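# Hang the hose on both wall hooks

## Task

Drape the hose over the two hooks on the wall so that it ends up resting motionless with no part touching the floor. Then open the grippers and back the robot away. The hose must be supported by the hooks alone, not by the robot, and the robot must finish upright, neither toppled nor leaning.

## Robot and tools

ROBOT. A Rainbow Robotics RB-Y1: a wheeled base (two drive wheels, two rear casters) 0.66 m long and 0.58 m wide, whose front edge sits 0.10 m ahead of the drive axle. It has a folding torso (the lower part, the leg, bends at ankle, knee and hip), a pan/tilt head and two 7-joint arms, each ending in a parallel gripper. Cameras: head_camera (896x504), left_wrist_camera and right_wrist_camera (644x364).

FRAMES. Base frame: origin on the floor halfway between the drive wheels, x forward, y to the robot's left, z up. Results give chest (a spine point 0.08 m under the shoulders, x along its facing, z up the spine), left_hand and right_hand in this frame. A hand point is the midpoint between its finger pads; fingers point along the hand's -z and close along its x. Printed hand positions are approximate, worse when reaching far. base_odometry is relative to where the base started the scene, counts wheel rotation only (slip shows as travel), heading in radians, left positive, -3.142 to 3.142.

TOOLS.
execute_actions: arguments "actions" (a list holding zero or one action) and "cameras" (names from head_camera, left_wrist_camera, right_wrist_camera, all; omitted or null gives all, [] gives none). An empty list just reports state and images. One action may contain:
- "base": exactly one relative move. {"translate_m": d} drives d metres straight from the current spot, forward positive, -3 to 3. {"rotate_rad": d} spins in place by d radians, counter-clockwise (left) positive, -3.2 to 3.2. No sideways motion. A base move needing over 8.667 s at its top speed is refused.
- "joints": a single dictionary covering every joint of both arms, torso, head and grippers, keyed by joint name; each value is an absolute target (radians, grippers in metres of pad opening). Allowed ranges: torso_squat_rad 0 to 1.2 (bigger lowers the level chest); torso_shift_rad -0.3 to 0.6 (positive pushes hips forward); torso_pitch_rad -0.2 to 1.4 (positive leans forward); torso_yaw_rad -1.5 to 1.5 (positive turns left). Per arm: shoulder_pitch -2.356 to 2.356 (0 hanging, negative raises forward); left_shoulder_roll_rad 0 to 3.141 and right_shoulder_roll_rad -3.141 to 0 (away from the body lifts the arm sideways); shoulder_yaw -2.094 to 2.094 (positive swings a bent forearm left, both arms); elbow -2.617 to 0.01 (0 straight, negative bends); forearm_roll -3.141 to 3.141 and hand_roll -2.705 to 2.705 (positive counter-clockwise seen from above on a hanging arm, both arms); wrist_pitch -1.57 to 1.919 (negative tips hand forward); gripper_m 0 to 0.1. head_pan_rad -0.523 to 0.523 (left positive, relative to chest); head_tilt_rad -0.35 to 1.57 (positive looks down). Done tolerance is 0.02 rad, 0.004 m for grippers. Top speeds: arm joints 1 rad/s (the three wrist joints 1.5), head 1.5, squat and pitch 0.3, shift 0.15, yaw 0.6, grippers 0.1 m/s.
- "speeds": lowers top speed for this action: translate_m 0.05 to 0.4 m/s, rotate_rad 0.1 to 1.509 rad/s (defaults are the maxima).
- "min_time_s": 0.1 to 8, a minimum duration for each arm and head motion.
Unnamed joints or base may keep chasing older targets. Any unknown key or out-of-range number refuses the whole call, nothing moves. If a result reports a stop, later motion calls in the same reply are skipped.
wait: "seconds" 0 to 10; commands nothing, then reports as an empty action does.
zoom_image: "camera" and "region" [x0, y0, x1, y1] in pixels of that camera's latest full image, top-left origin, at most 504x504.
finished_scene: "scene" (integer); ends the scene for good after the last command is held and reports success.

RESULTS. A pictures line lists the images in order. base_status and joint_status per motion: done (for the base, wheels turned as ordered, slip possible); off_target (resting short, maybe still pushing); limit_stop_at_<name>; contact_stop (hit something firm); time_out; stopped_with_arm (torso halted because an arm contact-stopped); limit_stop_at_own_body (self-collision guard halted it before contact; move the arm and torso apart); not_followed (a safety check withheld arm targets, shown with a "joint command not followed" line and usually a cause line suggesting what to send; the targets may be retried later). A contact_stop, time_out or stopped_with_arm on one joint halts its whole group (torso; left arm; right arm) and drops their targets. on_its_own covers uncommanded parts; "held at" is a held target, not the actual position. Motor temperatures are listed per arm in joint_positions order; MOTOR HOT appears from 65 °C, and at 80 °C an OVER-TEMPERATURE FAULT brakes that arm, halts the robot and marks cut keys limit_stop_at_motor_heat; resend targets afterward.

TORSO LIMITS. squat + shift <= 1.52; squat - shift + pitch <= 1.57; shift + 0.5 pitch - 0.4 squat <= 0.7; shift + 0.3 pitch - 0.5 squat <= 0.39. Violations leave commanded torso joints partway and off_target.

GRIPPING. Command an opening at least 0.005 m narrower than the item; off_target then is expected.

CAUTIONS. Never let the arms, hands or fingers strike or squeeze each other; a hard press ends the run. The arm-to-arm check ignores grippers and palms. Joint load limits (N m): shoulder joints 65.8, elbow 33.8, forearm_roll, wrist_pitch, hand_roll 23.5, held weight included; reaching one freezes the robot for 10 s. Each arm handles up to 3 kg; heavy loads far forward can tip the robot over with nothing to stop it. The base does not halt on collision and may keep shoving; the bent leg can protrude ahead of the base, and a leg pressing furniture can push the robot backward without odometry noticing. After any stop, first back off the arms, then the torso, each in its own action. Exception: if both hands grip one object and the torso contact-stops right at start with nothing in the way, resend every arm joint (not grippers) at its reported position, then repeat the torso command. The robot keeps its last command while you think; base moves count from the last reported state. Avoid drops, slips and slams.

Each tool is called by a JSON object that holds its "api" and its "payload", one argument or row to a line.

## Session

{"api": "execute_actions", "payload": {
  "actions": []
}}

Scene clock: 0.00 s.
Motor temperatures (°C, as the motors report them): left_arm=[29 30 33 34 31 35 34] | right_arm=[29 31 33 31 31 31 34]
base_odometry: x=+0.000 y=+0.000 heading=+0.000 (m, m, rad; odometry frame)
base_status: not commanded
joint_positions: torso_squat_rad=+0.350 torso_shift_rad=+0.001 torso_pitch_rad=+0.001 torso_yaw_rad=-0.001 left_shoulder_pitch_rad=-0.048 left_shoulder_roll_rad=+0.002 left_shoulder_yaw_rad=-0.014 left_elbow_rad=-0.181 left_forearm_roll_rad=-0.035 left_wrist_pitch_rad=-0.038 left_hand_roll_rad=+0.044 left_gripper_m=+0.101 right_shoulder_pitch_rad=+0.032 right_shoulder_roll_rad=-0.039 right_shoulder_yaw_rad=+0.031 right_elbow_rad=-0.298 right_forearm_roll_rad=+0.031 right_wrist_pitch_rad=+0.051 right_hand_roll_rad=+0.006 right_gripper_m=+0.100 head_pan_rad=-0.001 head_tilt_rad=+0.401
joint_status: not commanded
chest: x=-0.2273 y=-0.0008 z=+1.2476 quat_wxyz=(+1.000, +0.000, +0.000, +0.000) (m; base frame)
left_hand: x=-0.0971 y=+0.2176 z=+0.5743 quat_wxyz=(+0.991, -0.002, -0.131, -0.011) (m; base frame)
right_hand: x=-0.1184 y=-0.2473 z=+0.5707 quat_wxyz=(+0.994, -0.020, -0.107, +0.030) (m; base frame)
pictures: head_camera, left_wrist_camera, right_wrist_camera
Images, in order (width x height): head_camera 896x504, left_wrist_camera 644x364, right_wrist_camera 644x364.

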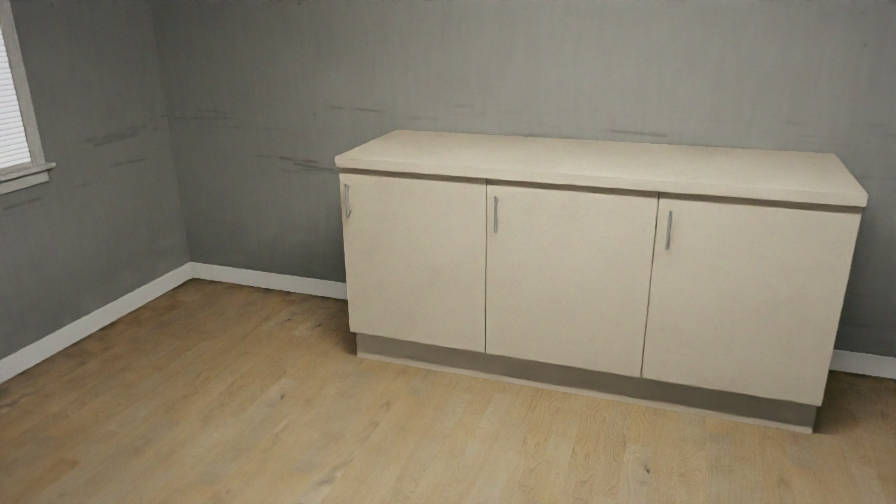

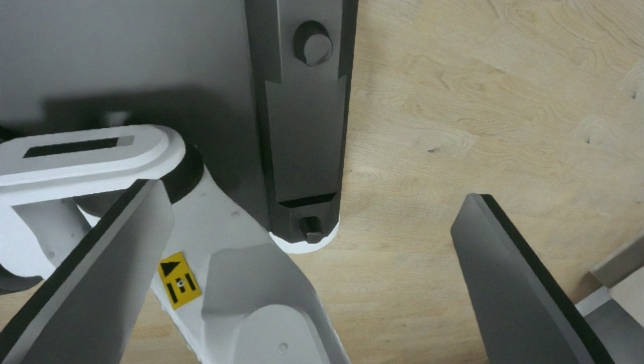

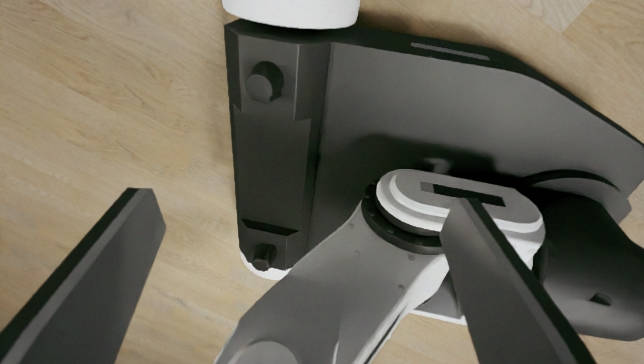

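{"api": "execute_actions", "payload": {
  "actions": [
    {"joints":{"torso_yaw_rad":-0.6,"head_pan_rad":-0.52,"head_tilt_rad":0.45}}
  ],
  "cameras": ["head_camera"]
}}

{"api": "execute_actions", "payload": {
  "actions": [
    {"joints":{"torso_yaw_rad":-1.5}}
  ],
  "cameras": ["head_camera"]
}}

Scene clock: 6.97 s.
Motor temperatures (°C, as the motors report them): left_arm=[29 30 33 34 31 35 34] | right_arm=[29 31 33 31 31 31 34]
base_odometry: x=+0.000 y=+0.000 heading=+0.000 (m, m, rad; odometry frame)
base_status: not commanded
joint_positions: torso_squat_rad=+0.350 torso_shift_rad=+0.001 torso_pitch_rad=+0.001 torso_yaw_rad=-0.600 left_shoulder_pitch_rad=-0.048 left_shoulder_roll_rad=+0.002 left_shoulder_yaw_rad=-0.014 left_elbow_rad=-0.181 left_forearm_roll_rad=-0.035 left_wrist_pitch_rad=-0.038 left_hand_roll_rad=+0.044 left_gripper_m=+0.101 right_shoulder_pitch_rad=+0.032 right_shoulder_roll_rad=-0.039 right_shoulder_yaw_rad=+0.031 right_elbow_rad=-0.298 right_forearm_roll_rad=+0.031 right_wrist_pitch_rad=+0.051 right_hand_roll_rad=+0.006 right_gripper_m=+0.100 head_pan_rad=-0.520 head_tilt_rad=+0.450
joint_status: all done
chest: x=-0.2273 y=-0.0008 z=+1.2476 quat_wxyz=(+0.955, +0.000, +0.000, -0.296) (m; base frame)
left_hand: x=+0.0031 y=+0.1058 z=+0.5741 quat_wxyz=(+0.944, -0.040, -0.125, -0.303) (m; base frame)
right_hand: x=-0.2768 y=-0.2660 z=+0.5708 quat_wxyz=(+0.958, -0.051, -0.096, -0.264) (m; base frame)
pictures: head_camera
Images, in order (width x height): head_camera 896x504.

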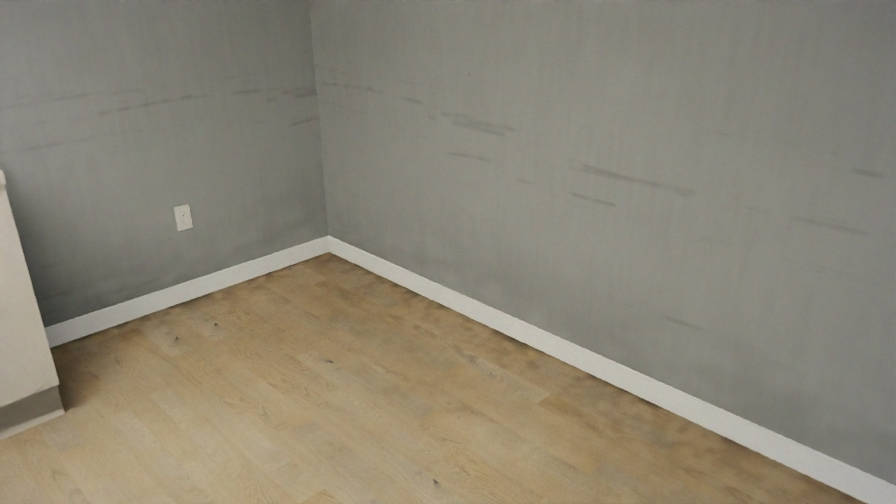

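Scene clock: 8.53 s.
Motor temperatures (°C, as the motors report them): left_arm=[29 30 33 34 31 35 34] | right_arm=[29 31 33 31 31 31 34]
base_odometry: x=+0.000 y=+0.000 heading=+0.000 (m, m, rad; odometry frame)
base_status: not commanded
joint_positions: torso_squat_rad=+0.350 torso_shift_rad=+0.001 torso_pitch_rad=+0.001 torso_yaw_rad=-1.177 left_shoulder_pitch_rad=-0.048 left_shoulder_roll_rad=+0.002 left_shoulder_yaw_rad=-0.014 left_elbow_rad=-0.181 left_forearm_roll_rad=-0.035 left_wrist_pitch_rad=-0.038 left_hand_roll_rad=+0.044 left_gripper_m=+0.101 right_shoulder_pitch_rad=+0.032 right_shoulder_roll_rad=-0.039 right_shoulder_yaw_rad=+0.031 right_elbow_rad=-0.297 right_forearm_roll_rad=+0.031 right_wrist_pitch_rad=+0.051 right_hand_roll_rad=+0.006 right_gripper_m=+0.100 head_pan_rad=-0.520 head_tilt_rad=+0.450
joint_status: torso_yaw_rad limit_stop_at_own_body (moved -0.577 of -0.900)
on_its_own: torso_yaw_rad is held at -1.177, not at your -1.500, since a limit_stop_at_own_body
chest: x=-0.2273 y=-0.0008 z=+1.2476 quat_wxyz=(+0.832, +0.000, +0.001, -0.555) (m; base frame)
left_hand: x=+0.0237 y=-0.0376 z=+0.5741 quat_wxyz=(+0.819, -0.075, -0.108, -0.559) (m; base frame)
right_hand: x=-0.4138 y=-0.1961 z=+0.5709 quat_wxyz=(+0.844, -0.076, -0.077, -0.526) (m; base frame)
pictures: head_camera
Images, in order (width x height): head_camera 896x504.

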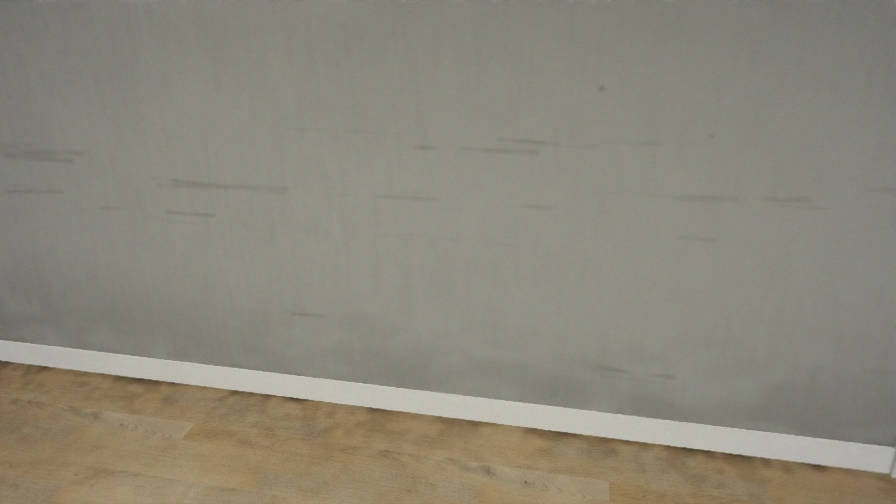

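{"api": "execute_actions", "payload": {
  "actions": [
    {"base":{"rotate_rad":-1.6},"joints":{"torso_yaw_rad":-0.7,"left_elbow_rad":-0.5,"right_elbow_rad":-0.5,"head_tilt_rad":0.5}}
  ]
}}

Scene clock: 15.97 s.
Motor temperatures (°C, as the motors report them): left_arm=[29 30 33 34 31 35 34] | right_arm=[29 31 33 31 31 31 34]
base_odometry: x=+0.000 y=+0.000 heading=-1.600 (m, m, rad; odometry frame)
base_status: done
joint_positions: torso_squat_rad=+0.350 torso_shift_rad=+0.001 torso_pitch_rad=+0.001 torso_yaw_rad=-0.700 left_shoulder_pitch_rad=-0.048 left_shoulder_roll_rad=+0.002 left_shoulder_yaw_rad=-0.014 left_elbow_rad=-0.500 left_forearm_roll_rad=-0.035 left_wrist_pitch_rad=-0.038 left_hand_roll_rad=+0.044 left_gripper_m=+0.101 right_shoulder_pitch_rad=+0.032 right_shoulder_roll_rad=-0.039 right_shoulder_yaw_rad=+0.031 right_elbow_rad=-0.500 right_forearm_roll_rad=+0.031 right_wrist_pitch_rad=+0.051 right_hand_roll_rad=+0.006 right_gripper_m=+0.100 head_pan_rad=-0.520 head_tilt_rad=+0.500
joint_status: all done
chest: x=-0.2273 y=-0.0008 z=+1.2476 quat_wxyz=(+0.939, +0.000, +0.000, -0.343) (m; base frame)
left_hand: x=+0.1211 y=-0.0152 z=+0.6255 quat_wxyz=(+0.896, -0.103, -0.268, -0.338) (m; base frame)
right_hand: x=-0.2285 y=-0.3186 z=+0.5980 quat_wxyz=(+0.929, -0.091, -0.187, -0.305) (m; base frame)
pictures: head_camera, left_wrist_camera, right_wrist_camera
Images, in order (width x height): head_camera 896x504, left_wrist_camera 644x364, right_wrist_camera 644x364.

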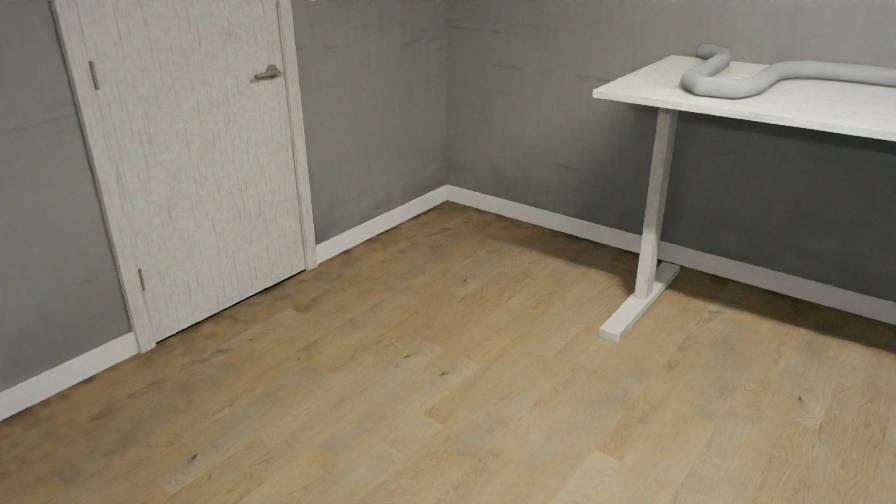

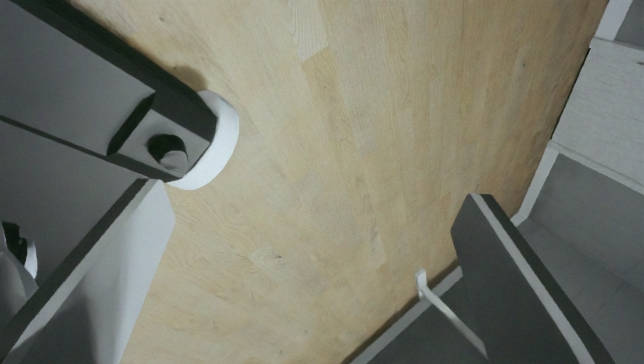

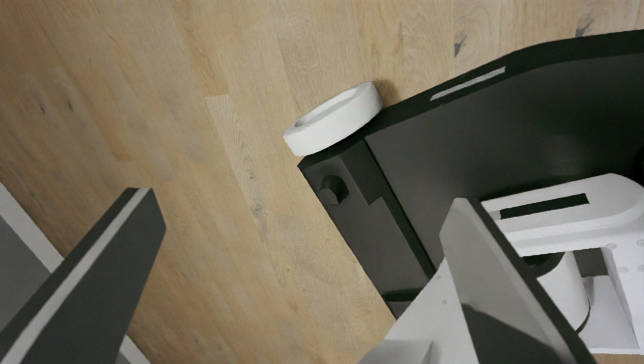

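{"api": "execute_actions", "payload": {
  "actions": [
    {"base":{"rotate_rad":-1.87},"joints":{"torso_yaw_rad":0,"head_pan_rad":0,"head_tilt_rad":0.3}}
  ],
  "cameras": ["head_camera"]
}}

Scene clock: 24.00 s.
Motor temperatures (°C, as the motors report them): left_arm=[29 30 33 34 31 35 34] | right_arm=[29 31 33 31 31 31 34]
base_odometry: x=+0.000 y=+0.000 heading=+2.814 (m, m, rad; odometry frame)
base_status: done
joint_positions: torso_squat_rad=+0.350 torso_shift_rad=+0.001 torso_pitch_rad=+0.001 torso_yaw_rad=+0.000 left_shoulder_pitch_rad=-0.048 left_shoulder_roll_rad=+0.002 left_shoulder_yaw_rad=-0.014 left_elbow_rad=-0.500 left_forearm_roll_rad=-0.035 left_wrist_pitch_rad=-0.038 left_hand_roll_rad=+0.044 left_gripper_m=+0.101 right_shoulder_pitch_rad=+0.032 right_shoulder_roll_rad=-0.039 right_shoulder_yaw_rad=+0.031 right_elbow_rad=-0.500 right_forearm_roll_rad=+0.031 right_wrist_pitch_rad=+0.051 right_hand_roll_rad=+0.006 right_gripper_m=+0.100 head_pan_rad=+0.000 head_tilt_rad=+0.300
joint_status: all done
chest: x=-0.2273 y=-0.0008 z=+1.2476 quat_wxyz=(+1.000, +0.000, +0.000, +0.000) (m; base frame)
left_hand: x=+0.0485 y=+0.2131 z=+0.6256 quat_wxyz=(+0.958, -0.005, -0.287, -0.011) (m; base frame)
right_hand: x=-0.0234 y=-0.2442 z=+0.5979 quat_wxyz=(+0.978, -0.021, -0.207, +0.032) (m; base frame)
pictures: head_camera
Images, in order (width x height): head_camera 896x504.

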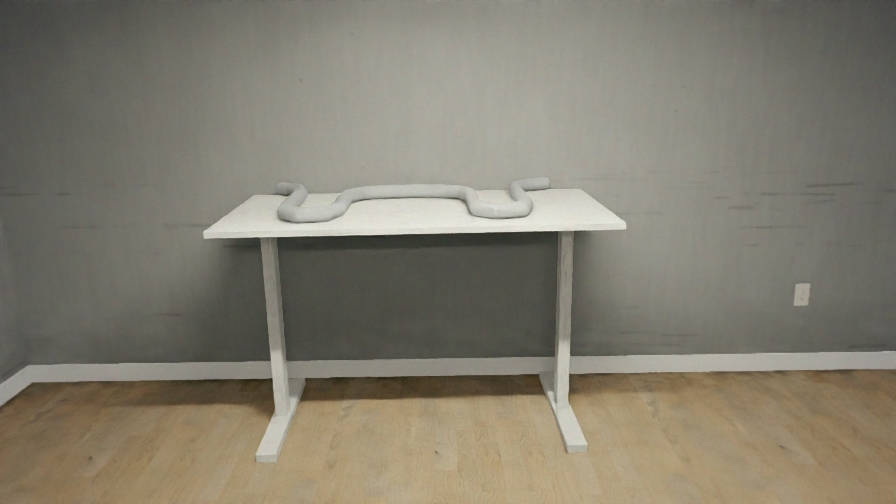

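Hooks likely on the window wall (to the right now).

{"api": "execute_actions", "payload": {
  "actions": [
    {"joints":{"torso_yaw_rad":-0.65,"head_pan_rad":-0.52,"head_tilt_rad":0.2}}
  ],
  "cameras": ["head_camera"]
}}

Scene clock: 28.53 s.
Motor temperatures (°C, as the motors report them): left_arm=[29 30 33 34 31 35 34] | right_arm=[29 31 33 31 31 31 34]
base_odometry: x=+0.000 y=+0.000 heading=+2.814 (m, m, rad; odometry frame)
base_status: not commanded
joint_positions: torso_squat_rad=+0.350 torso_shift_rad=+0.001 torso_pitch_rad=+0.001 torso_yaw_rad=-0.650 left_shoulder_pitch_rad=-0.048 left_shoulder_roll_rad=+0.002 left_shoulder_yaw_rad=-0.014 left_elbow_rad=-0.500 left_forearm_roll_rad=-0.035 left_wrist_pitch_rad=-0.038 left_hand_roll_rad=+0.044 left_gripper_m=+0.101 right_shoulder_pitch_rad=+0.032 right_shoulder_roll_rad=-0.039 right_shoulder_yaw_rad=+0.031 right_elbow_rad=-0.500 right_forearm_roll_rad=+0.031 right_wrist_pitch_rad=+0.051 right_hand_roll_rad=+0.006 right_gripper_m=+0.100 head_pan_rad=-0.520 head_tilt_rad=+0.200
joint_status: all done
chest: x=-0.2273 y=-0.0008 z=+1.2476 quat_wxyz=(+0.948, +0.000, +0.000, -0.319) (m; base frame)
left_hand: x=+0.1215 y=+0.0022 z=+0.6255 quat_wxyz=(+0.904, -0.096, -0.270, -0.316) (m; base frame)
right_hand: x=-0.2128 y=-0.3182 z=+0.5980 quat_wxyz=(+0.937, -0.086, -0.189, -0.282) (m; base frame)
pictures: head_camera
Images, in order (width x height): head_camera 896x504.

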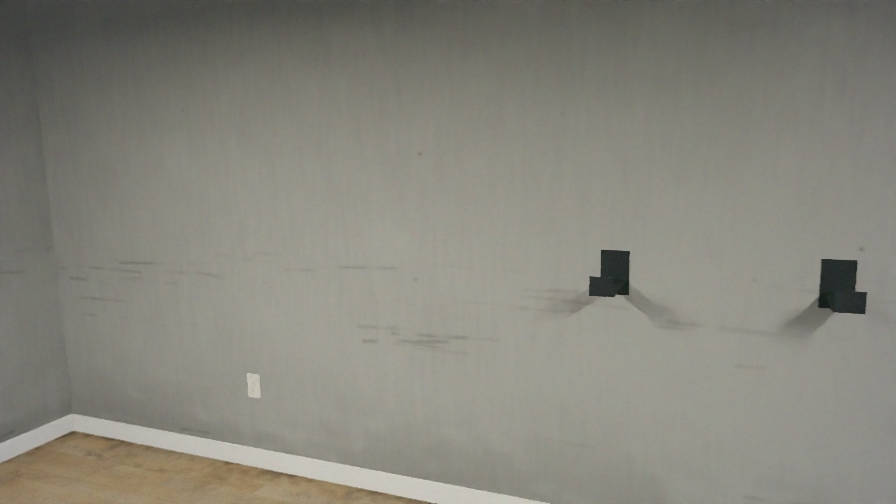

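{"api": "execute_actions", "payload": {
  "actions": [
    {"joints":{"torso_yaw_rad":-1.03,"head_pan_rad":-0.52,"head_tilt_rad":0.45}}
  ],
  "cameras": ["head_camera"]
}}

{"api": "zoom_image", "payload": {
  "camera": "head_camera",
  "region": [280, 30, 640, 230]
}}

Scene clock: 33.80 s.
Motor temperatures (°C, as the motors report them): left_arm=[29 30 33 34 31 35 34] | right_arm=[29 31 33 31 31 31 34]
base_odometry: x=+0.000 y=+0.000 heading=+2.814 (m, m, rad; odometry frame)
base_status: not commanded
joint_positions: torso_squat_rad=+0.350 torso_shift_rad=+0.001 torso_pitch_rad=+0.001 torso_yaw_rad=-1.030 left_shoulder_pitch_rad=-0.048 left_shoulder_roll_rad=+0.002 left_shoulder_yaw_rad=-0.014 left_elbow_rad=-0.500 left_forearm_roll_rad=-0.035 left_wrist_pitch_rad=-0.038 left_hand_roll_rad=+0.044 left_gripper_m=+0.101 right_shoulder_pitch_rad=+0.032 right_shoulder_roll_rad=-0.039 right_shoulder_yaw_rad=+0.031 right_elbow_rad=-0.500 right_forearm_roll_rad=+0.031 right_wrist_pitch_rad=+0.051 right_hand_roll_rad=+0.006 right_gripper_m=+0.100 head_pan_rad=-0.520 head_tilt_rad=+0.450
joint_status: all done
chest: x=-0.2273 y=-0.0008 z=+1.2476 quat_wxyz=(+0.870, +0.000, +0.000, -0.493) (m; base frame)
left_hand: x=+0.0975 y=-0.1276 z=+0.6255 quat_wxyz=(+0.829, -0.146, -0.247, -0.481) (m; base frame)
right_hand: x=-0.3317 y=-0.3011 z=+0.5981 quat_wxyz=(+0.867, -0.120, -0.169, -0.454) (m; base frame)
pictures: head_camera
Images, in order (width x height): head_camera 896x504.

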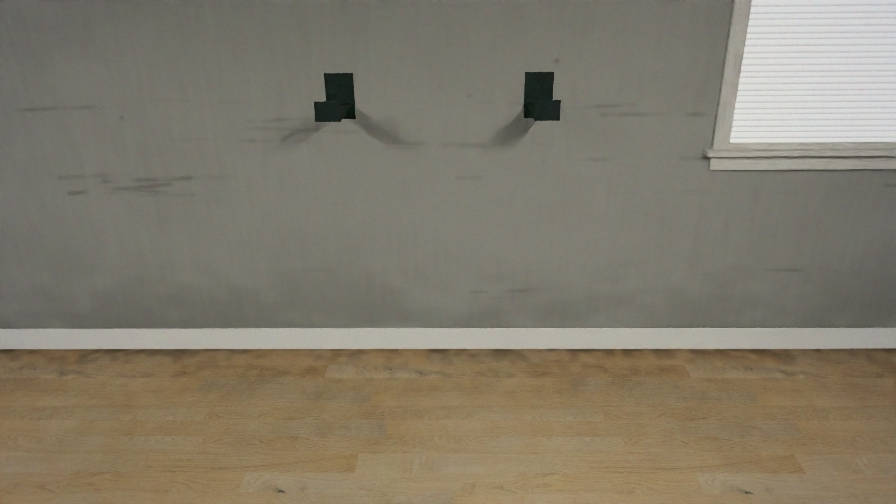

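Region (280, 30, 640, 230) of head_camera's 896x504 image, scaled by 1.400, with more detail than that image has.

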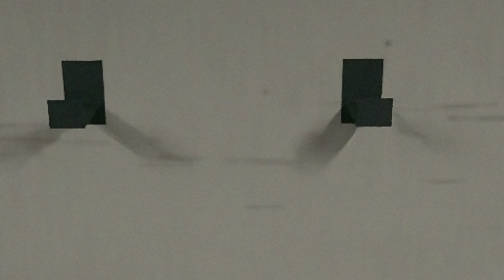

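{"api": "execute_actions", "payload": {
  "actions": [
    {"base":{"rotate_rad":0.095},"joints":{"torso_yaw_rad":0,"head_pan_rad":0,"head_tilt_rad":0.6}}
  ],
  "cameras": []
}}

{"api": "execute_actions", "payload": {
  "actions": [
    {"base":{"translate_m":1.4},"joints":{"torso_squat_rad":0}}
  ],
  "cameras": []
}}

{"api": "execute_actions", "payload": {
  "actions": [
    {"base":{"rotate_rad":-0.075}}
  ],
  "cameras": ["head_camera"]
}}

Scene clock: 82.93 s.
Motor temperatures (°C, as the motors report them): left_arm=[29 30 33 34 31 35 34] | right_arm=[29 31 33 31 31 31 34]
base_odometry: x=+0.000 y=+0.000 heading=+2.909 (m, m, rad; odometry frame)
base_status: done
joint_positions: torso_squat_rad=+0.350 torso_shift_rad=+0.001 torso_pitch_rad=+0.001 torso_yaw_rad=+0.000 left_shoulder_pitch_rad=-0.048 left_shoulder_roll_rad=+0.002 left_shoulder_yaw_rad=-0.014 left_elbow_rad=-0.500 left_forearm_roll_rad=-0.035 left_wrist_pitch_rad=-0.038 left_hand_roll_rad=+0.044 left_gripper_m=+0.101 right_shoulder_pitch_rad=+0.032 right_shoulder_roll_rad=-0.039 right_shoulder_yaw_rad=+0.031 right_elbow_rad=-0.500 right_forearm_roll_rad=+0.031 right_wrist_pitch_rad=+0.051 right_hand_roll_rad=+0.006 right_gripper_m=+0.100 head_pan_rad=+0.000 head_tilt_rad=+0.600
joint_status: all done
chest: x=-0.2273 y=-0.0009 z=+1.2476 quat_wxyz=(+1.000, +0.000, +0.000, +0.000) (m; base frame)
left_hand: x=+0.0487 y=+0.2130 z=+0.6257 quat_wxyz=(+0.958, -0.005, -0.287, -0.011) (m; base frame)
right_hand: x=-0.0234 y=-0.2443 z=+0.5979 quat_wxyz=(+0.978, -0.021, -0.207, +0.032) (m; base frame)
pictures: none
No camera images: the call's "cameras" was empty. Leave "cameras" out to get every camera's image.

Scene clock: 87.97 s.
Motor temperatures (°C, as the motors report them): left_arm=[29 30 33 34 31 35 34] | right_arm=[29 31 33 31 31 31 34]
base_odometry: x=-1.362 y=+0.324 heading=+2.907 (m, m, rad; odometry frame)
base_status: done
joint_positions: torso_squat_rad=+0.000 torso_shift_rad=+0.001 torso_pitch_rad=+0.001 torso_yaw_rad=+0.000 left_shoulder_pitch_rad=-0.048 left_shoulder_roll_rad=+0.002 left_shoulder_yaw_rad=-0.014 left_elbow_rad=-0.500 left_forearm_roll_rad=-0.035 left_wrist_pitch_rad=-0.038 left_hand_roll_rad=+0.044 left_gripper_m=+0.101 right_shoulder_pitch_rad=+0.032 right_shoulder_roll_rad=-0.039 right_shoulder_yaw_rad=+0.031 right_elbow_rad=-0.500 right_forearm_roll_rad=+0.031 right_wrist_pitch_rad=+0.051 right_hand_roll_rad=+0.006 right_gripper_m=+0.100 head_pan_rad=+0.000 head_tilt_rad=+0.600
joint_status: all done
chest: x=-0.2272 y=-0.0009 z=+1.2899 quat_wxyz=(+1.000, +0.000, +0.001, +0.000) (m; base frame)
left_hand: x=+0.0487 y=+0.2130 z=+0.6680 quat_wxyz=(+0.958, -0.005, -0.287, -0.011) (m; base frame)
right_hand: x=-0.0234 y=-0.2443 z=+0.6402 quat_wxyz=(+0.978, -0.021, -0.207, +0.032) (m; base frame)
pictures: none
No camera images: the call's "cameras" was empty. Leave "cameras" out to get every camera's image.

Scene clock: 89.87 s.
Motor temperatures (°C, as the motors report them): left_arm=[29 30 33 34 31 35 34] | right_arm=[29 31 33 31 31 31 34]
base_odometry: x=-1.362 y=+0.325 heading=+2.833 (m, m, rad; odometry frame)
base_status: done
joint_positions: torso_squat_rad=+0.000 torso_shift_rad=+0.001 torso_pitch_rad=+0.001 torso_yaw_rad=+0.000 left_shoulder_pitch_rad=-0.048 left_shoulder_roll_rad=+0.002 left_shoulder_yaw_rad=-0.014 left_elbow_rad=-0.500 left_forearm_roll_rad=-0.035 left_wrist_pitch_rad=-0.038 left_hand_roll_rad=+0.044 left_gripper_m=+0.101 right_shoulder_pitch_rad=+0.032 right_shoulder_roll_rad=-0.039 right_shoulder_yaw_rad=+0.031 right_elbow_rad=-0.500 right_forearm_roll_rad=+0.031 right_wrist_pitch_rad=+0.051 right_hand_roll_rad=+0.006 right_gripper_m=+0.100 head_pan_rad=+0.000 head_tilt_rad=+0.600
joint_status: not commanded
chest: x=-0.2272 y=-0.0008 z=+1.2899 quat_wxyz=(+1.000, +0.000, +0.001, +0.000) (m; base frame)
left_hand: x=+0.0487 y=+0.2130 z=+0.6680 quat_wxyz=(+0.958, -0.005, -0.287, -0.011) (m; base frame)
right_hand: x=-0.0234 y=-0.2443 z=+0.6402 quat_wxyz=(+0.978, -0.021, -0.207, +0.032) (m; base frame)
pictures: head_camera
Images, in order (width x height): head_camera 896x504.

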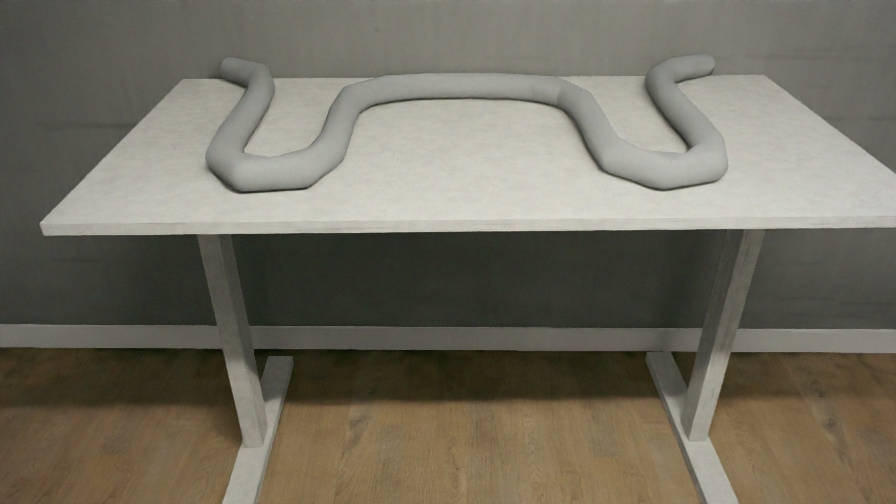

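{"api": "execute_actions", "payload": {
  "actions": [
    {"base":{"rotate_rad":-0.06},"joints":{"left_shoulder_pitch_rad":-0.932,"left_shoulder_roll_rad":1.147,"left_shoulder_yaw_rad":-0.537,"left_elbow_rad":-1.4265,"left_forearm_roll_rad":1.369,"left_wrist_pitch_rad":1.8,"left_hand_roll_rad":0.403,"right_shoulder_pitch_rad":-0.932,"right_shoulder_roll_rad":-1.147,"right_shoulder_yaw_rad":0.537,"right_elbow_rad":-1.4265,"right_forearm_roll_rad":-1.369,"right_wrist_pitch_rad":1.8,"right_hand_roll_rad":-0.403,"head_tilt_rad":0.8}}
  ],
  "cameras": []
}}

{"api": "execute_actions", "payload": {
  "actions": [
    {"base":{"translate_m":0.6}}
  ],
  "cameras": []
}}

{"api": "execute_actions", "payload": {
  "actions": [
    {"base":{"rotate_rad":0.074}}
  ]
}}

Scene clock: 211.70 s.
Motor temperatures (°C, as the motors report them): left_arm=[29 30 33 34 31 35 34] | right_arm=[29 31 33 31 31 31 34]
base_odometry: x=-1.363 y=+0.325 heading=+2.774 (m, m, rad; odometry frame)
base_status: done
joint_positions: torso_squat_rad=+0.000 torso_shift_rad=+0.001 torso_pitch_rad=+0.001 torso_yaw_rad=+0.000 left_shoulder_pitch_rad=-0.932 left_shoulder_roll_rad=+1.147 left_shoulder_yaw_rad=-0.537 left_elbow_rad=-1.426 left_forearm_roll_rad=+1.369 left_wrist_pitch_rad=+1.800 left_hand_roll_rad=+0.403 left_gripper_m=+0.101 right_shoulder_pitch_rad=-0.932 right_shoulder_roll_rad=-1.147 right_shoulder_yaw_rad=+0.537 right_elbow_rad=-1.426 right_forearm_roll_rad=-1.369 right_wrist_pitch_rad=+1.800 right_hand_roll_rad=-0.403 right_gripper_m=+0.100 head_pan_rad=+0.000 head_tilt_rad=+0.800
joint_status: all done
chest: x=-0.2273 y=-0.0008 z=+1.2899 quat_wxyz=(+1.000, +0.000, +0.000, +0.000) (m; base frame)
left_hand: x=+0.2061 y=+0.3537 z=+1.1793 quat_wxyz=(+0.999, -0.014, -0.033, +0.000) (m; base frame)
right_hand: x=+0.2062 y=-0.3552 z=+1.1790 quat_wxyz=(+0.999, +0.014, -0.033, +0.000) (m; base frame)
pictures: none
No camera images: the call's "cameras" was empty. Leave "cameras" out to get every camera's image.

Scene clock: 214.50 s.
Motor temperatures (°C, as the motors report them): left_arm=[29 30 33 34 31 35 34] | right_arm=[29 31 33 31 31 31 34]
base_odometry: x=-1.923 y=+0.540 heading=+2.774 (m, m, rad; odometry frame)
base_status: done
joint_positions: torso_squat_rad=+0.000 torso_shift_rad=+0.001 torso_pitch_rad=+0.001 torso_yaw_rad=+0.000 left_shoulder_pitch_rad=-0.932 left_shoulder_roll_rad=+1.147 left_shoulder_yaw_rad=-0.537 left_elbow_rad=-1.426 left_forearm_roll_rad=+1.369 left_wrist_pitch_rad=+1.800 left_hand_roll_rad=+0.403 left_gripper_m=+0.101 right_shoulder_pitch_rad=-0.932 right_shoulder_roll_rad=-1.147 right_shoulder_yaw_rad=+0.537 right_elbow_rad=-1.426 right_forearm_roll_rad=-1.369 right_wrist_pitch_rad=+1.800 right_hand_roll_rad=-0.403 right_gripper_m=+0.100 head_pan_rad=+0.000 head_tilt_rad=+0.800
joint_status: not commanded
chest: x=-0.2271 y=-0.0008 z=+1.2899 quat_wxyz=(+1.000, +0.000, +0.001, +0.000) (m; base frame)
left_hand: x=+0.2063 y=+0.3537 z=+1.1791 quat_wxyz=(+0.999, -0.014, -0.032, +0.000) (m; base frame)
right_hand: x=+0.2063 y=-0.3552 z=+1.1788 quat_wxyz=(+0.999, +0.014, -0.033, +0.000) (m; base frame)
pictures: none
No camera images: the call's "cameras" was empty. Leave "cameras" out to get every camera's image.

Scene clock: 216.13 s.
Motor temperatures (°C, as the motors report them): left_arm=[29 30 33 34 31 35 34] | right_arm=[29 31 33 31 31 31 34]
base_odometry: x=-1.923 y=+0.540 heading=+2.847 (m, m, rad; odometry frame)
base_status: done
joint_positions: torso_squat_rad=+0.000 torso_shift_rad=+0.001 torso_pitch_rad=+0.001 torso_yaw_rad=+0.000 left_shoulder_pitch_rad=-0.932 left_shoulder_roll_rad=+1.147 left_shoulder_yaw_rad=-0.537 left_elbow_rad=-1.426 left_forearm_roll_rad=+1.369 left_wrist_pitch_rad=+1.800 left_hand_roll_rad=+0.403 left_gripper_m=+0.101 right_shoulder_pitch_rad=-0.932 right_shoulder_roll_rad=-1.147 right_shoulder_yaw_rad=+0.537 right_elbow_rad=-1.426 right_forearm_roll_rad=-1.369 right_wrist_pitch_rad=+1.800 right_hand_roll_rad=-0.403 right_gripper_m=+0.100 head_pan_rad=+0.000 head_tilt_rad=+0.800
joint_status: not commanded
chest: x=-0.2271 y=-0.0008 z=+1.2899 quat_wxyz=(+1.000, +0.000, +0.001, +0.000) (m; base frame)
left_hand: x=+0.2062 y=+0.3537 z=+1.1791 quat_wxyz=(+0.999, -0.014, -0.032, +0.000) (m; base frame)
right_hand: x=+0.2063 y=-0.3552 z=+1.1788 quat_wxyz=(+0.999, +0.014, -0.033, +0.000) (m; base frame)
pictures: head_camera, left_wrist_camera, right_wrist_camera
Images, in order (width x height): head_camera 896x504, left_wrist_camera 644x364, right_wrist_camera 644x364.

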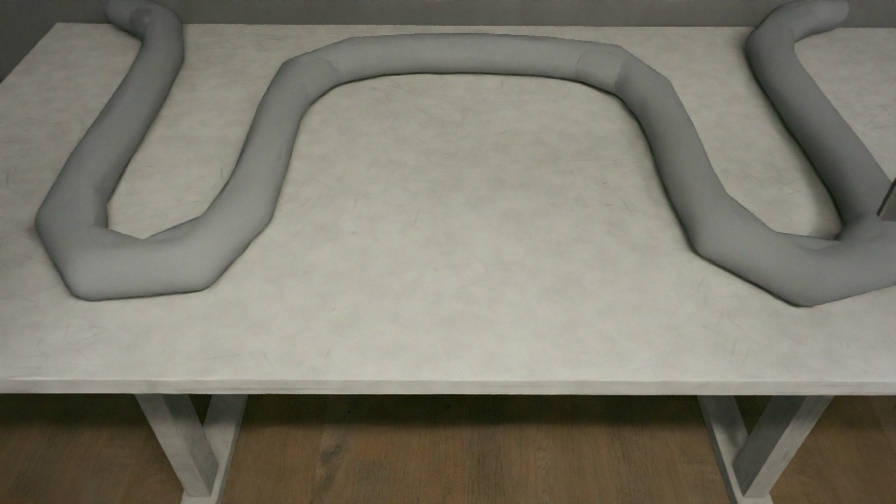

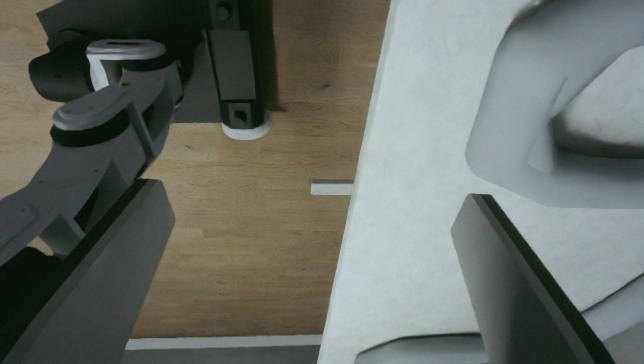

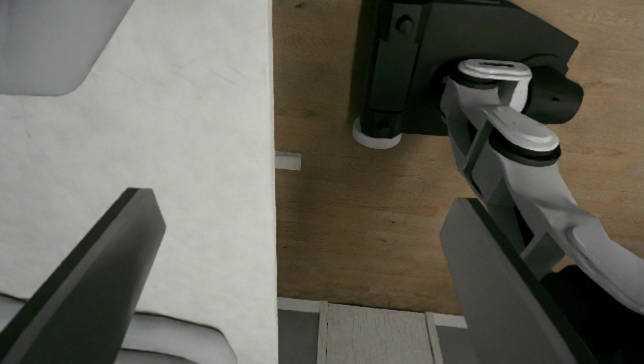

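{"api": "execute_actions", "payload": {
  "actions": [
    {"base":{"translate_m":0.15},"joints":{"head_tilt_rad":1.0}}
  ]
}}

Scene clock: 223.57 s.
Motor temperatures (°C, as the motors report them): left_arm=[29 30 33 34 31 35 34] | right_arm=[29 31 33 31 31 31 34]
base_odometry: x=-2.066 y=+0.584 heading=+2.847 (m, m, rad; odometry frame)
base_status: done
joint_positions: torso_squat_rad=+0.000 torso_shift_rad=+0.001 torso_pitch_rad=+0.001 torso_yaw_rad=+0.000 left_shoulder_pitch_rad=-0.932 left_shoulder_roll_rad=+1.147 left_shoulder_yaw_rad=-0.537 left_elbow_rad=-1.426 left_forearm_roll_rad=+1.369 left_wrist_pitch_rad=+1.800 left_hand_roll_rad=+0.403 left_gripper_m=+0.101 right_shoulder_pitch_rad=-0.932 right_shoulder_roll_rad=-1.147 right_shoulder_yaw_rad=+0.537 right_elbow_rad=-1.426 right_forearm_roll_rad=-1.369 right_wrist_pitch_rad=+1.800 right_hand_roll_rad=-0.403 right_gripper_m=+0.100 head_pan_rad=+0.000 head_tilt_rad=+1.000
joint_status: all done
chest: x=-0.2271 y=-0.0008 z=+1.2899 quat_wxyz=(+1.000, +0.000, +0.001, +0.000) (m; base frame)
left_hand: x=+0.2062 y=+0.3537 z=+1.1791 quat_wxyz=(+0.999, -0.014, -0.032, +0.000) (m; base frame)
right_hand: x=+0.2062 y=-0.3552 z=+1.1788 quat_wxyz=(+0.999, +0.014, -0.033, +0.000) (m; base frame)
pictures: head_camera, left_wrist_camera, right_wrist_camera
Images, in order (width x height): head_camera 896x504, left_wrist_camera 644x364, right_wrist_camera 644x364.

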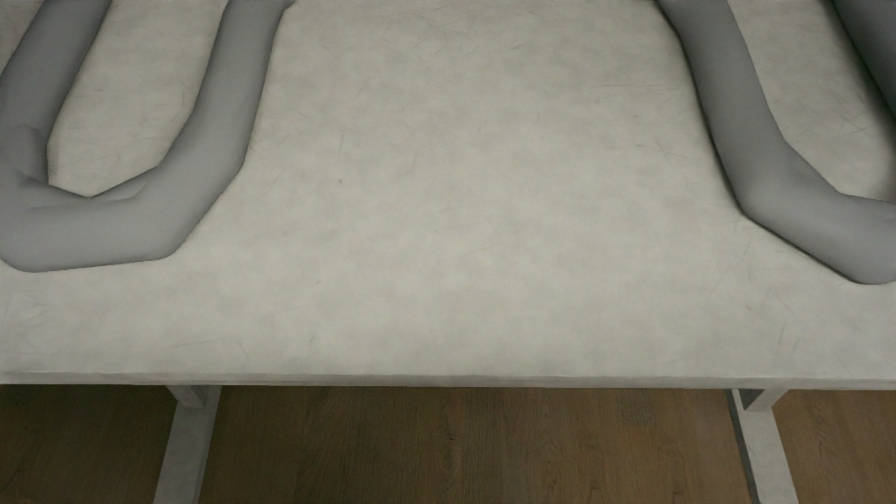

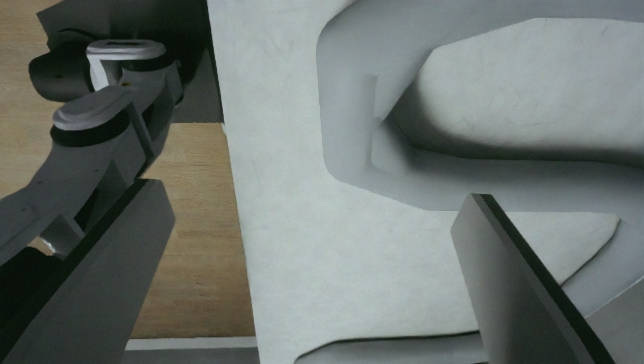

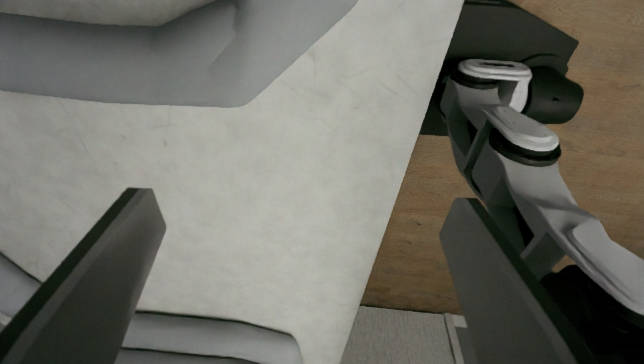

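{"api": "execute_actions", "payload": {
  "actions": [
    {"base":{"translate_m":0.035},"joints":{"torso_squat_rad":0.3}}
  ],
  "cameras": []
}}

{"api": "execute_actions", "payload": {
  "actions": [
    {"base":{"rotate_rad":0.385},"joints":{"torso_yaw_rad":-0.385,"torso_squat_rad":0.5,"right_hand_roll_rad":-0.15,"head_pan_rad":-0.4}}
  ]
}}

Scene clock: 257.70 s.
Motor temperatures (°C, as the motors report them): left_arm=[29 30 33 34 31 35 34] | right_arm=[29 31 33 31 31 31 34]
base_odometry: x=-2.100 y=+0.594 heading=+2.848 (m, m, rad; odometry frame)
base_status: done
joint_positions: torso_squat_rad=+0.300 torso_shift_rad=+0.001 torso_pitch_rad=+0.001 torso_yaw_rad=+0.000 left_shoulder_pitch_rad=-0.932 left_shoulder_roll_rad=+1.147 left_shoulder_yaw_rad=-0.537 left_elbow_rad=-1.426 left_forearm_roll_rad=+1.369 left_wrist_pitch_rad=+1.800 left_hand_roll_rad=+0.403 left_gripper_m=+0.101 right_shoulder_pitch_rad=-0.932 right_shoulder_roll_rad=-1.147 right_shoulder_yaw_rad=+0.537 right_elbow_rad=-1.426 right_forearm_roll_rad=-1.369 right_wrist_pitch_rad=+1.800 right_hand_roll_rad=-0.403 right_gripper_m=+0.100 head_pan_rad=+0.000 head_tilt_rad=+1.000
joint_status: all done
chest: x=-0.2273 y=-0.0008 z=+1.2587 quat_wxyz=(+1.000, +0.000, +0.000, +0.000) (m; base frame)
left_hand: x=+0.2061 y=+0.3538 z=+1.1480 quat_wxyz=(+0.999, -0.014, -0.033, +0.000) (m; base frame)
right_hand: x=+0.2061 y=-0.3552 z=+1.1477 quat_wxyz=(+0.999, +0.014, -0.033, +0.000) (m; base frame)
pictures: none
No camera images: the call's "cameras" was empty. Leave "cameras" out to get every camera's image.

Scene clock: 259.80 s.
Motor temperatures (°C, as the motors report them): left_arm=[29 30 33 34 31 35 34] | right_arm=[29 31 33 31 31 31 34]
base_odometry: x=-2.100 y=+0.594 heading=-3.051 (m, m, rad; odometry frame)
base_status: done
joint_positions: torso_squat_rad=+0.500 torso_shift_rad=+0.001 torso_pitch_rad=+0.001 torso_yaw_rad=-0.385 left_shoulder_pitch_rad=-0.932 left_shoulder_roll_rad=+1.147 left_shoulder_yaw_rad=-0.537 left_elbow_rad=-1.426 left_forearm_roll_rad=+1.369 left_wrist_pitch_rad=+1.800 left_hand_roll_rad=+0.403 left_gripper_m=+0.101 right_shoulder_pitch_rad=-0.932 right_shoulder_roll_rad=-1.147 right_shoulder_yaw_rad=+0.537 right_elbow_rad=-1.426 right_forearm_roll_rad=-1.369 right_wrist_pitch_rad=+1.800 right_hand_roll_rad=-0.150 right_gripper_m=+0.100 head_pan_rad=-0.400 head_tilt_rad=+1.000
joint_status: all done
chest: x=-0.2273 y=-0.0008 z=+1.2042 quat_wxyz=(+0.982, +0.000, +0.000, -0.191) (m; base frame)
left_hand: x=+0.3074 y=+0.1650 z=+1.0934 quat_wxyz=(+0.981, -0.020, -0.029, -0.191) (m; base frame)
right_hand: x=+0.0412 y=-0.4921 z=+1.0932 quat_wxyz=(+0.997, +0.003, -0.035, -0.066) (m; base frame)
pictures: head_camera, left_wrist_camera, right_wrist_camera
Images, in order (width x height): head_camera 896x504, left_wrist_camera 644x364, right_wrist_camera 644x364.

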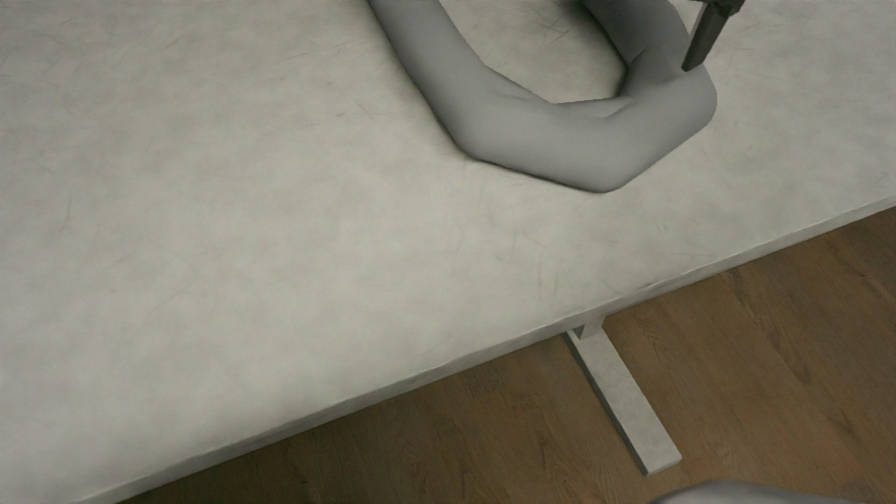

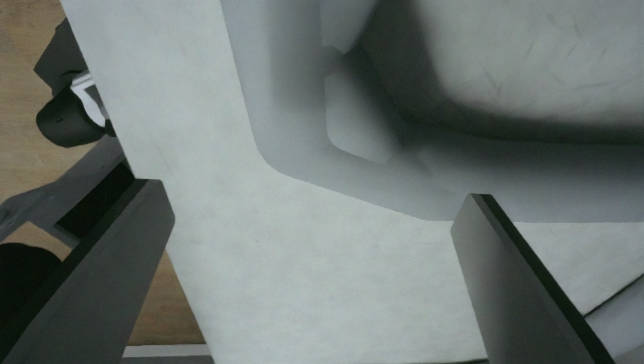

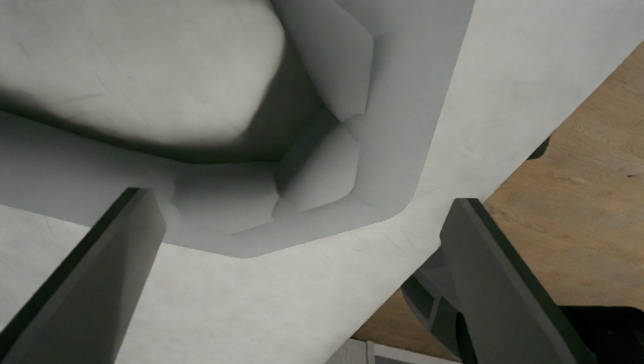

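{"api": "execute_actions", "payload": {
  "actions": [
    {"joints":{"torso_yaw_rad":-0.405,"torso_squat_rad":0.6,"right_shoulder_pitch_rad":-0.9,"right_elbow_rad":-1.626,"right_wrist_pitch_rad":1.91,"right_hand_roll_rad":-0.33,"head_pan_rad":-0.52,"head_tilt_rad":0.8}}
  ]
}}

Scene clock: 278.40 s.
Motor temperatures (°C, as the motors report them): left_arm=[29 30 33 34 31 35 34] | right_arm=[29 31 33 31 31 31 34]
base_odometry: x=-2.100 y=+0.594 heading=-3.051 (m, m, rad; odometry frame)
base_status: not commanded
joint_positions: torso_squat_rad=+0.600 torso_shift_rad=+0.001 torso_pitch_rad=+0.001 torso_yaw_rad=-0.405 left_shoulder_pitch_rad=-0.932 left_shoulder_roll_rad=+1.147 left_shoulder_yaw_rad=-0.537 left_elbow_rad=-1.426 left_forearm_roll_rad=+1.369 left_wrist_pitch_rad=+1.800 left_hand_roll_rad=+0.403 left_gripper_m=+0.101 right_shoulder_pitch_rad=-0.900 right_shoulder_roll_rad=-1.147 right_shoulder_yaw_rad=+0.537 right_elbow_rad=-1.626 right_forearm_roll_rad=-1.369 right_wrist_pitch_rad=+1.910 right_hand_roll_rad=-0.330 right_gripper_m=+0.100 head_pan_rad=-0.520 head_tilt_rad=+0.800
joint_status: all done
chest: x=-0.2274 y=-0.0007 z=+1.1677 quat_wxyz=(+0.980, +0.000, +0.000, -0.201) (m; base frame)
left_hand: x=+0.3106 y=+0.1544 z=+1.0568 quat_wxyz=(+0.979, -0.020, -0.029, -0.201) (m; base frame)
right_hand: x=+0.0066 y=-0.4623 z=+1.0547 quat_wxyz=(+0.997, -0.025, +0.009, -0.078) (m; base frame)
pictures: head_camera, left_wrist_camera, right_wrist_camera
Images, in order (width x height): head_camera 896x504, left_wrist_camera 644x364, right_wrist_camera 644x364.

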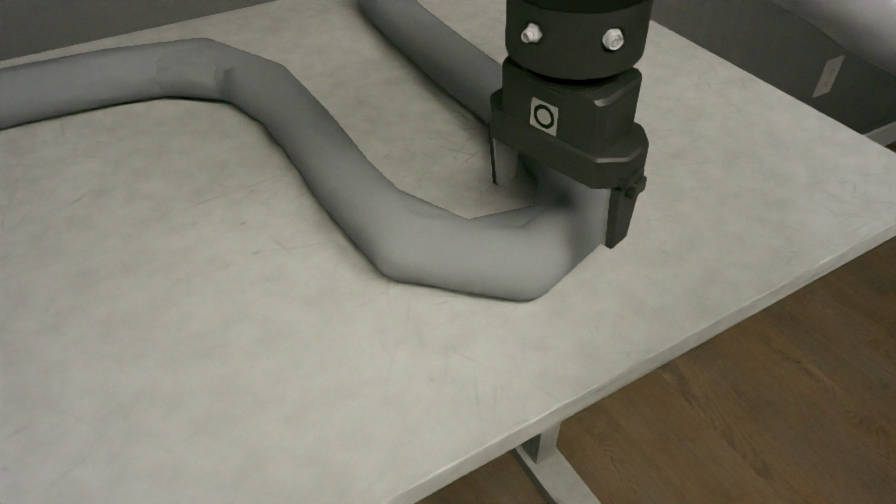

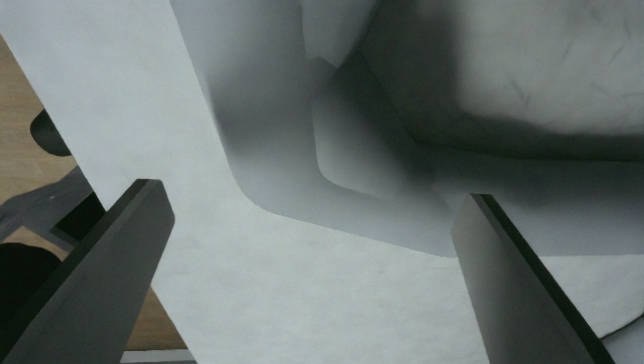

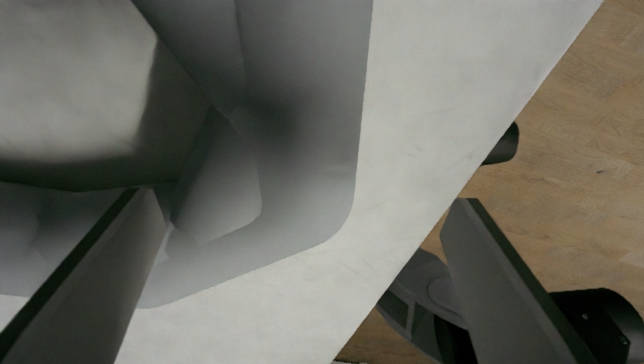

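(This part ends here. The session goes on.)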